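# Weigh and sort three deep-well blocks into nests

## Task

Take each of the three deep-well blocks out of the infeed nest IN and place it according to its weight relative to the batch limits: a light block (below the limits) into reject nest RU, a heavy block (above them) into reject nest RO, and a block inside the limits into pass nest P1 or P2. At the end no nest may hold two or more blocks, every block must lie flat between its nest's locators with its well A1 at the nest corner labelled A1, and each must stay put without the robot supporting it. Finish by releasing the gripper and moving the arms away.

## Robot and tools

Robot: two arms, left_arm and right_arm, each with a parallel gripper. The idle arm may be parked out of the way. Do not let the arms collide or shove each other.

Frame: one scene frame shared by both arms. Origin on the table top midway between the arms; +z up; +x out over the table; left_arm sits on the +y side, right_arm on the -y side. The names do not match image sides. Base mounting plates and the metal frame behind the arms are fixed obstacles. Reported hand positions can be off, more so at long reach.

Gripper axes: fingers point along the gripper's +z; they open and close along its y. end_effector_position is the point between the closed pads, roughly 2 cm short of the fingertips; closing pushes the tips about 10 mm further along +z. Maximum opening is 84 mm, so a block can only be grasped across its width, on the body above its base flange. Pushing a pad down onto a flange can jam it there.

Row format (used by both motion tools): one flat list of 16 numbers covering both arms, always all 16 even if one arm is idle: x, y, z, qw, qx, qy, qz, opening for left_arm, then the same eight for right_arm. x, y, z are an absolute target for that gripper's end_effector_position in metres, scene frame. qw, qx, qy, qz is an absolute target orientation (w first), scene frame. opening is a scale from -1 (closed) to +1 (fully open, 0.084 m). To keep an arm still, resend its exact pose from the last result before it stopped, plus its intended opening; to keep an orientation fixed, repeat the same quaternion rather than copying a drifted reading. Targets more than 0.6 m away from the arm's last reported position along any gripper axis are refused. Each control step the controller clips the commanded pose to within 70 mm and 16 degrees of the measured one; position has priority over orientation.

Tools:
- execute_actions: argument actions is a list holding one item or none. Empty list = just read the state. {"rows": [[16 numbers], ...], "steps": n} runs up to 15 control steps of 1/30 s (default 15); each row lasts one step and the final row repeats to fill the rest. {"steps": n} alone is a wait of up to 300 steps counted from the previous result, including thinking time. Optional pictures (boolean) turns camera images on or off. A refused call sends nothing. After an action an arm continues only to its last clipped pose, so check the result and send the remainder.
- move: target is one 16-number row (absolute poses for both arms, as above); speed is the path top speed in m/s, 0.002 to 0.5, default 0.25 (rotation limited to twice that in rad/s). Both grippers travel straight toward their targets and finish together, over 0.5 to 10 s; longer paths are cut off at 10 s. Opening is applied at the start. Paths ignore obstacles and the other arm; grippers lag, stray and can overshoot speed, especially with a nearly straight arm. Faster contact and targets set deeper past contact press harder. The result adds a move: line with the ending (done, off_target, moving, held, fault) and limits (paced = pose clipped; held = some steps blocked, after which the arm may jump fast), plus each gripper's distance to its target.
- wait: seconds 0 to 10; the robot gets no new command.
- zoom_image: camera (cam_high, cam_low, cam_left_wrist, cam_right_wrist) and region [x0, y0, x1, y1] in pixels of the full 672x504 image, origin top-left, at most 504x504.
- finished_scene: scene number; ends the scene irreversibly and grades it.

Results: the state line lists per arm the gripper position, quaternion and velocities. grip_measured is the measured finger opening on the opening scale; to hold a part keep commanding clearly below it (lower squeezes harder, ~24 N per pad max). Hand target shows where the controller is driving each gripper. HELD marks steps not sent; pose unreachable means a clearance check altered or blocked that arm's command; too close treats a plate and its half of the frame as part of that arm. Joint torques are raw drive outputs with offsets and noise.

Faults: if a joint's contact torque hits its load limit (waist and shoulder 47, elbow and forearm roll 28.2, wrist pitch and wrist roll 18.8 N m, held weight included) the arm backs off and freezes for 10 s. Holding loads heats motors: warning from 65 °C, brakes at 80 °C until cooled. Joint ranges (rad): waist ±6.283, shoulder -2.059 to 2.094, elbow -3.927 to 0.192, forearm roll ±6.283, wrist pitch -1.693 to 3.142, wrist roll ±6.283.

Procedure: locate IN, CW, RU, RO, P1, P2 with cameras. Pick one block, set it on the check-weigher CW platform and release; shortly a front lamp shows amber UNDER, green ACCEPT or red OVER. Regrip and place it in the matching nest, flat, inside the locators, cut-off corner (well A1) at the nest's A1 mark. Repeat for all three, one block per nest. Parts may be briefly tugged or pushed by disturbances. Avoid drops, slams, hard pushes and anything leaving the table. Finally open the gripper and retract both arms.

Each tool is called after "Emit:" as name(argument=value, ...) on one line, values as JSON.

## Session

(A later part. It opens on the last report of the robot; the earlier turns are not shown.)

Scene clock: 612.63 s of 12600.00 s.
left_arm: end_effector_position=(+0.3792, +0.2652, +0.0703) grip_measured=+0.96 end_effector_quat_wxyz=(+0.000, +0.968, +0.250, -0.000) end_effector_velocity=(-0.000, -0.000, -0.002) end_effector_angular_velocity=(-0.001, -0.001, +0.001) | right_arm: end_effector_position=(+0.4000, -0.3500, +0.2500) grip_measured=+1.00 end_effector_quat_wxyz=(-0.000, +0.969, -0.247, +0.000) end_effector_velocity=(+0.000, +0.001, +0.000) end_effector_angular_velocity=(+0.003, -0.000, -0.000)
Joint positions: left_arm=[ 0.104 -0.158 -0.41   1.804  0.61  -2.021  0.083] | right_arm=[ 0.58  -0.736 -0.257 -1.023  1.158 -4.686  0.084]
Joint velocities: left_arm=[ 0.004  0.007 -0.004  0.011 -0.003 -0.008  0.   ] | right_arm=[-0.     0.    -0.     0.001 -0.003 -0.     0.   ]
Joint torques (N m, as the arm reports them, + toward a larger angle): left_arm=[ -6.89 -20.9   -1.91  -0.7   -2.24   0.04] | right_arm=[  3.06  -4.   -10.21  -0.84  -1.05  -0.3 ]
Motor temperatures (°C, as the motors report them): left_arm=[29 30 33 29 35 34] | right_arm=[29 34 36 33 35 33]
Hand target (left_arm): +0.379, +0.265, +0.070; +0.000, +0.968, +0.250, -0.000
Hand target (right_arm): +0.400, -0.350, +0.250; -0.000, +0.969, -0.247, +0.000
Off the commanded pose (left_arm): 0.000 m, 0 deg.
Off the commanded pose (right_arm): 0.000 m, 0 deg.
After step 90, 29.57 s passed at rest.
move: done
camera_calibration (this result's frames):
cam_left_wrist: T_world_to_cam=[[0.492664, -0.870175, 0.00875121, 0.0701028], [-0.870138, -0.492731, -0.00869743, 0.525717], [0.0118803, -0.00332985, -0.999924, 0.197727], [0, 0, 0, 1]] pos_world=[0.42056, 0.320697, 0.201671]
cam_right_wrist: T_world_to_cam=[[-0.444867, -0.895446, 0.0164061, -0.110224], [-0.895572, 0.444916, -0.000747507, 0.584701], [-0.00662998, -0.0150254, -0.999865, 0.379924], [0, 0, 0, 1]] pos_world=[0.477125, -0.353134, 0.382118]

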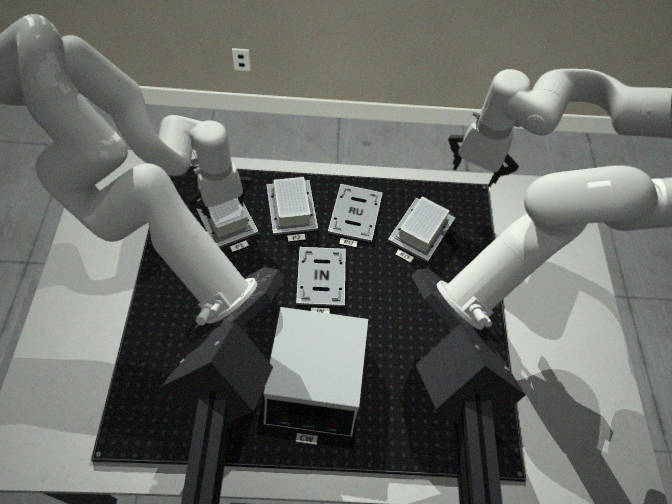

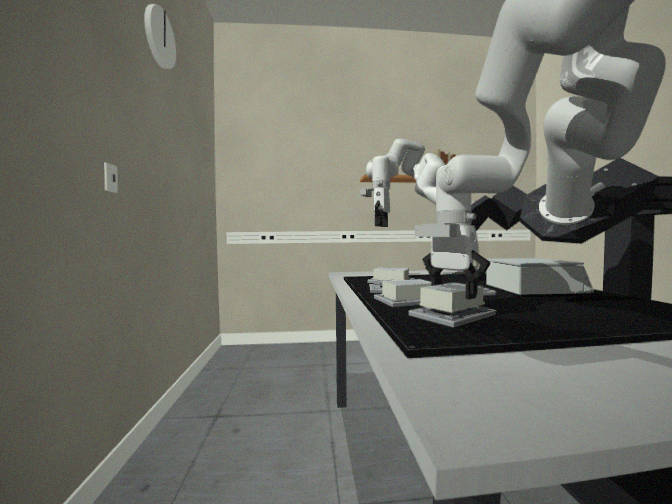

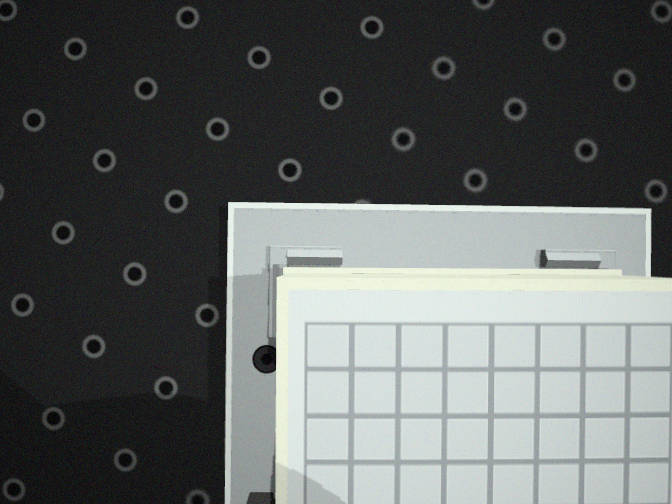

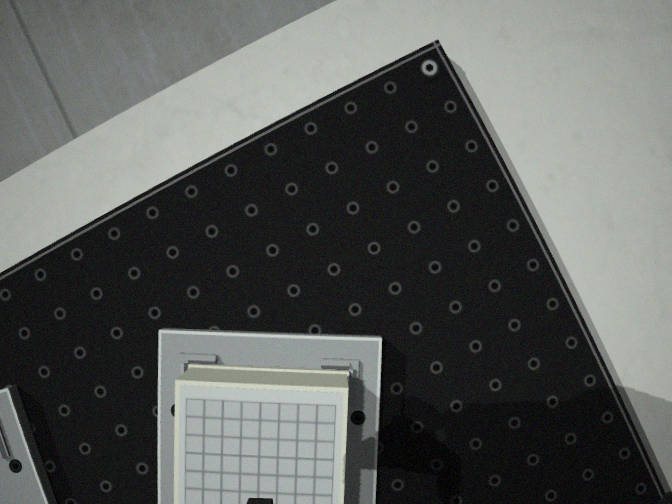

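Matches reference.

Emit:
move(target=[0.3791,0.2654,0.058,0,0.968,0.25,0,-0.5,0.4,-0.35,0.25,0,0.969,-0.247,0,1], speed=0.008)

Emit:
move(target=[0.3791,0.2654,0.058,0,0.968,0.25,0,1,0.4,-0.35,0.25,0,0.969,-0.247,0,1], speed=0.008)

Emit:
move(target=[0.3791,0.2654,0.16,0,0.968,0.25,0,1,0.4,-0.35,0.25,0,0.969,-0.247,0,1], speed=0.05)

Scene clock: 629.70 s of 12600.00 s.
left_arm: end_effector_position=(+0.3791, +0.2653, +0.0582) grip_measured=+0.96 end_effector_quat_wxyz=(+0.000, +0.968, +0.250, -0.000) end_effector_velocity=(+0.000, +0.000, -0.002) end_effector_angular_velocity=(+0.001, -0.001, -0.000) | right_arm: end_effector_position=(+0.4000, -0.3500, +0.2500) grip_measured=+1.00 end_effector_quat_wxyz=(-0.000, +0.969, -0.247, -0.000) end_effector_velocity=(+0.000, +0.000, +0.000) end_effector_angular_velocity=(+0.001, -0.000, -0.001)
Joint positions: left_arm=[ 0.127 -0.109 -0.439  1.856  0.604 -2.061  0.083] | right_arm=[ 0.58  -0.736 -0.257 -1.023  1.158 -4.686  0.084]
Joint velocities: left_arm=[ 0.003  0.007 -0.004  0.009  0.    -0.007  0.   ] | right_arm=[ 0.    -0.    -0.     0.001 -0.001  0.001 -0.   ]
Joint torques (N m, as the arm reports them, + toward a larger angle): left_arm=[ -6.21 -21.47  -1.27  -0.77  -2.     0.05] | right_arm=[ 3.36 -3.12 -9.95 -0.55 -1.25 -0.09]
Motor temperatures (°C, as the motors report them): left_arm=[29 30 33 29 35 34] | right_arm=[29 34 36 33 35 33]
Hand target (left_arm): +0.379, +0.265, +0.058; +0.000, +0.968, +0.250, -0.000
Hand target (right_arm): +0.400, -0.350, +0.250; +0.000, +0.969, -0.247, +0.000
Off the commanded pose (left_arm): 0.000 m, 0 deg.
Off the commanded pose (right_arm): 0.000 m, 0 deg.
After step 90, 12.33 s passed at rest.
move: done
camera_calibration (this result's frames):
cam_left_wrist: T_world_to_cam=[[0.492463, -0.870292, 0.00852887, 0.0704043], [-0.870251, -0.492527, -0.00896676, 0.525637], [0.0120044, -0.00300646, -0.999923, 0.185548], [0, 0, 0, 1]] pos_world=[0.420538, 0.320721, 0.189646]
cam_right_wrist: T_world_to_cam=[[-0.444867, -0.895446, 0.0164062, -0.110224], [-0.895572, 0.444916, -0.00074744, 0.5847], [-0.00663007, -0.0150254, -0.999865, 0.379924], [0, 0, 0, 1]] pos_world=[0.477125, -0.353134, 0.382118]

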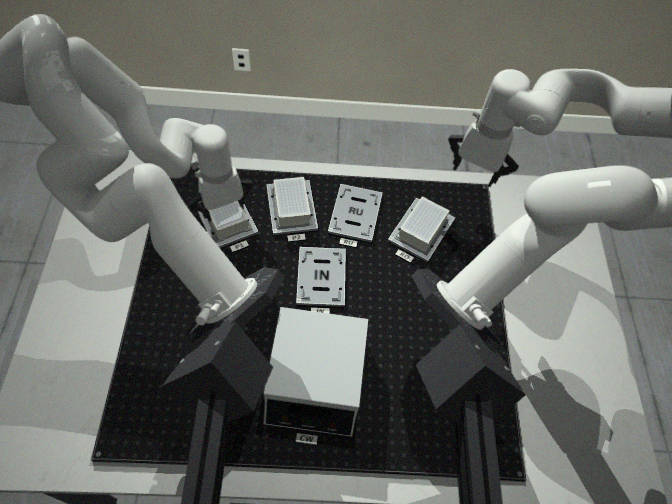

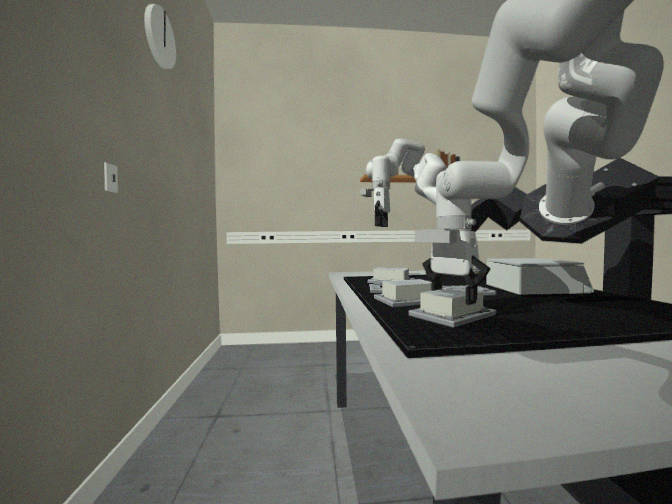

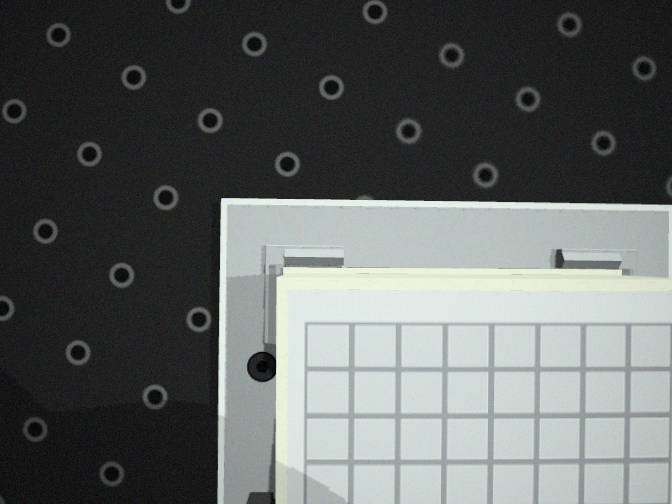

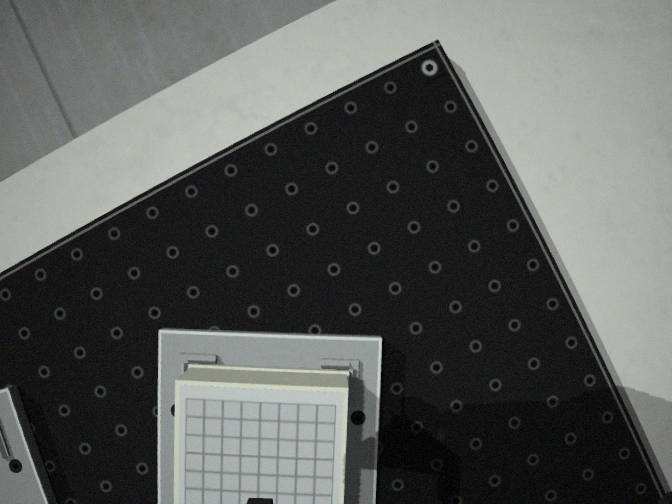

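Scene clock: 630.40 s of 12600.00 s.
left_arm: end_effector_position=(+0.3791, +0.2654, +0.0580) grip_measured=+1.00 end_effector_quat_wxyz=(-0.000, +0.968, +0.250, -0.000) end_effector_velocity=(+0.001, -0.000, +0.000) end_effector_angular_velocity=(+0.000, -0.001, -0.001) | right_arm: end_effector_position=(+0.4000, -0.3500, +0.2500) grip_measured=+1.00 end_effector_quat_wxyz=(-0.000, +0.969, -0.247, -0.000) end_effector_velocity=(+0.001, -0.000, -0.000) end_effector_angular_velocity=(-0.001, -0.002, -0.000)
Joint positions: left_arm=[ 0.127 -0.108 -0.44   1.857  0.605 -2.062  0.084] | right_arm=[ 0.58  -0.736 -0.257 -1.023  1.158 -4.686  0.084]
Joint velocities: left_arm=[-0.002  0.001 -0.001  0.     0.001 -0.     0.   ] | right_arm=[-0.001  0.    -0.    -0.002 -0.001  0.001  0.   ]
Joint torques (N m, as the arm reports them, + toward a larger angle): left_arm=[ -6.84 -20.97  -1.45  -0.61  -2.07   0.18] | right_arm=[  2.21  -3.51 -10.43  -1.32  -1.25  -0.18]
Motor temperatures (°C, as the motors report them): left_arm=[29 30 33 29 35 34] | right_arm=[29 34 36 33 35 33]
Hand target (left_arm): +0.379, +0.265, +0.058; +0.000, +0.968, +0.250, -0.000
Hand target (right_arm): +0.400, -0.350, +0.250; +0.000, +0.969, -0.247, +0.000
Off the commanded pose (left_arm): 0.000 m, 0 deg.
Off the commanded pose (right_arm): 0.000 m, 0 deg.
move: done
camera_calibration (this result's frames):
cam_left_wrist: T_world_to_cam=[[0.492661, -0.870183, 0.00812417, 0.0704859], [-0.87014, -0.492721, -0.00908847, 0.525684], [0.0119116, -0.00259163, -0.999926, 0.185261], [0, 0, 0, 1]] pos_world=[0.420487, 0.320832, 0.189452]
cam_right_wrist: T_world_to_cam=[[-0.444867, -0.895446, 0.0164062, -0.110224], [-0.895572, 0.444916, -0.000747425, 0.5847], [-0.0066301, -0.0150254, -0.999865, 0.379924], [0, 0, 0, 1]] pos_world=[0.477125, -0.353134, 0.382118]

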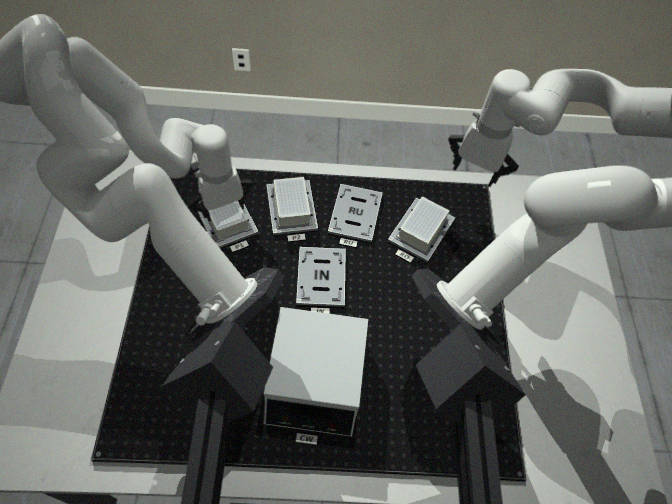

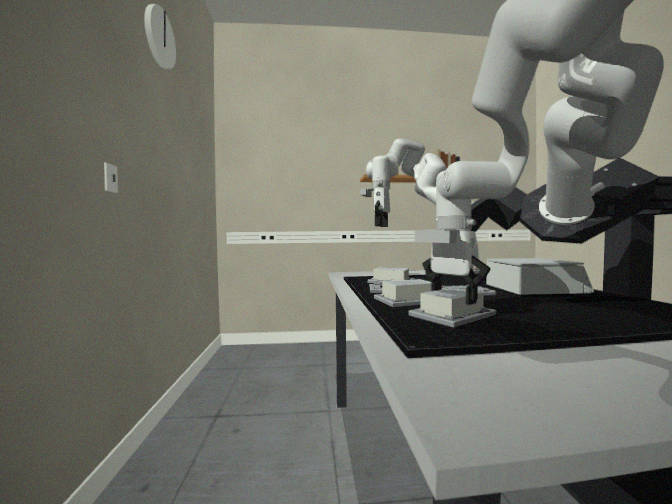

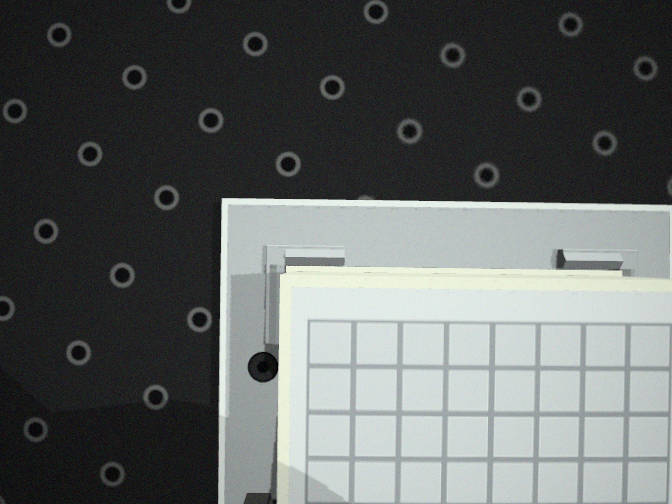

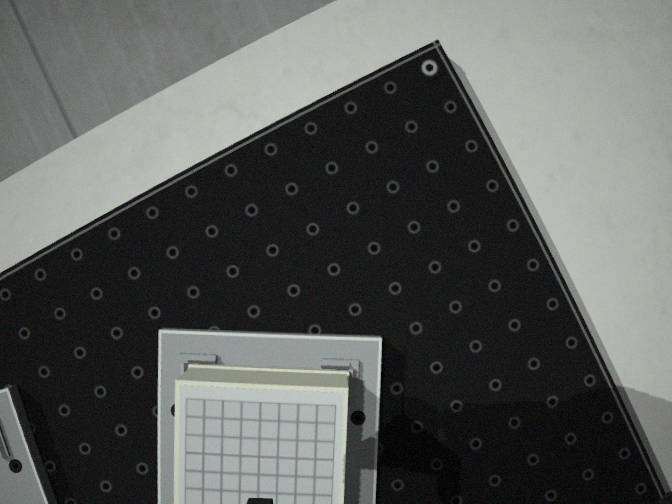

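Scene clock: 632.87 s of 12600.00 s.
left_arm: end_effector_position=(+0.3790, +0.2657, +0.1596) grip_measured=+1.00 end_effector_quat_wxyz=(-0.000, +0.968, +0.250, +0.000) end_effector_velocity=(-0.000, +0.000, +0.002) end_effector_angular_velocity=(+0.001, +0.002, -0.001) | right_arm: end_effector_position=(+0.4000, -0.3500, +0.2500) grip_measured=+1.00 end_effector_quat_wxyz=(+0.000, +0.969, -0.247, +0.000) end_effector_velocity=(-0.000, -0.001, -0.001) end_effector_angular_velocity=(-0.002, +0.002, -0.001)
Joint positions: left_arm=[-0.142 -0.546 -0.235  1.35   0.767 -1.686  0.084] | right_arm=[ 0.58  -0.736 -0.257 -1.023  1.158 -4.686  0.084]
Joint velocities: left_arm=[-0.008 -0.009  0.002 -0.013  0.009  0.01  -0.   ] | right_arm=[-0.002 -0.     0.     0.     0.001 -0.     0.   ]
Joint torques (N m, as the arm reports them, + toward a larger angle): left_arm=[ -4.29 -14.26  -7.34  -0.5   -2.13  -0.21] | right_arm=[  3.54  -3.37 -10.15  -0.74  -1.31   0.  ]
Motor temperatures (°C, as the motors report them): left_arm=[29 30 33 29 35 34] | right_arm=[29 34 36 33 35 33]
Hand target (left_arm): +0.379, +0.266, +0.160; -0.000, +0.968, +0.250, +0.000
Hand target (right_arm): +0.400, -0.350, +0.250; +0.000, +0.969, -0.247, +0.000
Off the commanded pose (left_arm): 0.000 m, 0 deg.
Off the commanded pose (right_arm): 0.000 m, 0 deg.
move: done
camera_calibration (this result's frames):
cam_left_wrist: T_world_to_cam=[[0.492553, -0.870252, 0.0073093, 0.0701554], [-0.870201, -0.492605, -0.00954875, 0.526735], [0.0119104, -0.00165729, -0.999928, 0.286639], [0, 0, 0, 1]] pos_world=[0.420396, 0.321, 0.291136]
cam_right_wrist: T_world_to_cam=[[-0.444867, -0.895446, 0.0164063, -0.110224], [-0.895572, 0.444916, -0.00074759, 0.584701], [-0.00663001, -0.0150256, -0.999865, 0.379924], [0, 0, 0, 1]] pos_world=[0.477125, -0.353134, 0.382118]

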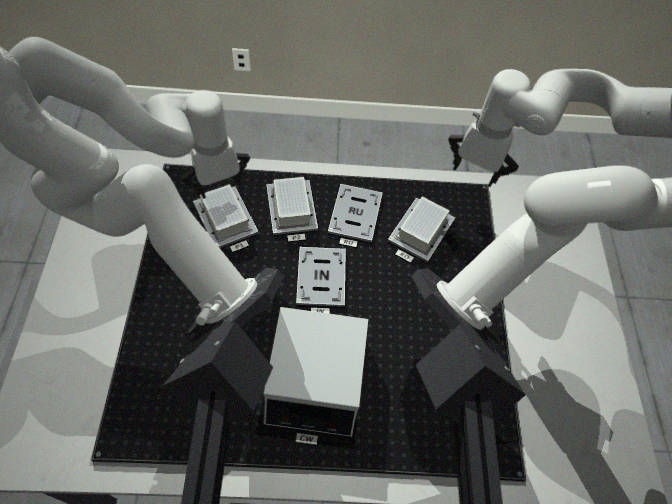

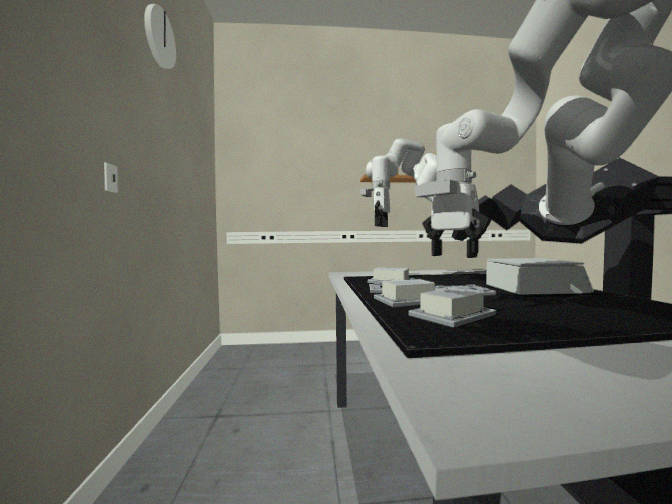

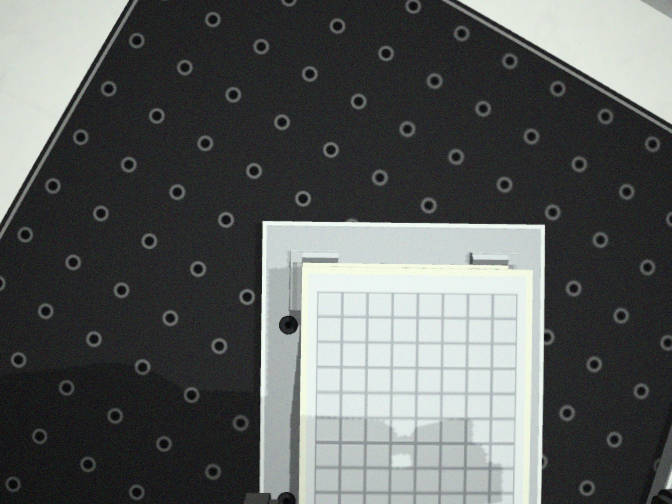

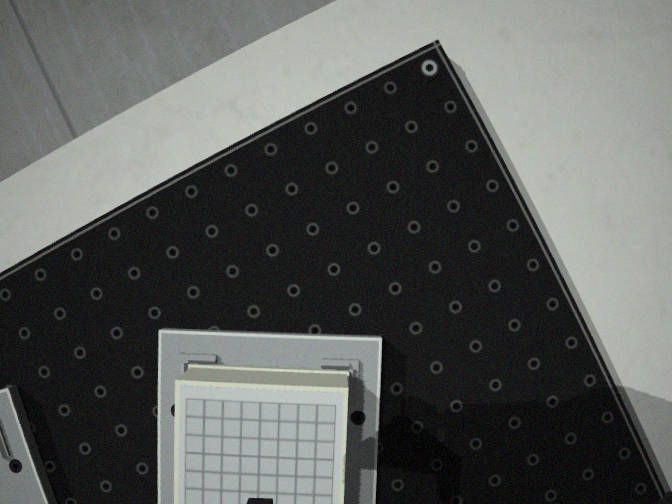

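Emit:
finished_scene(scene=2)

The scene is finished: the task was done.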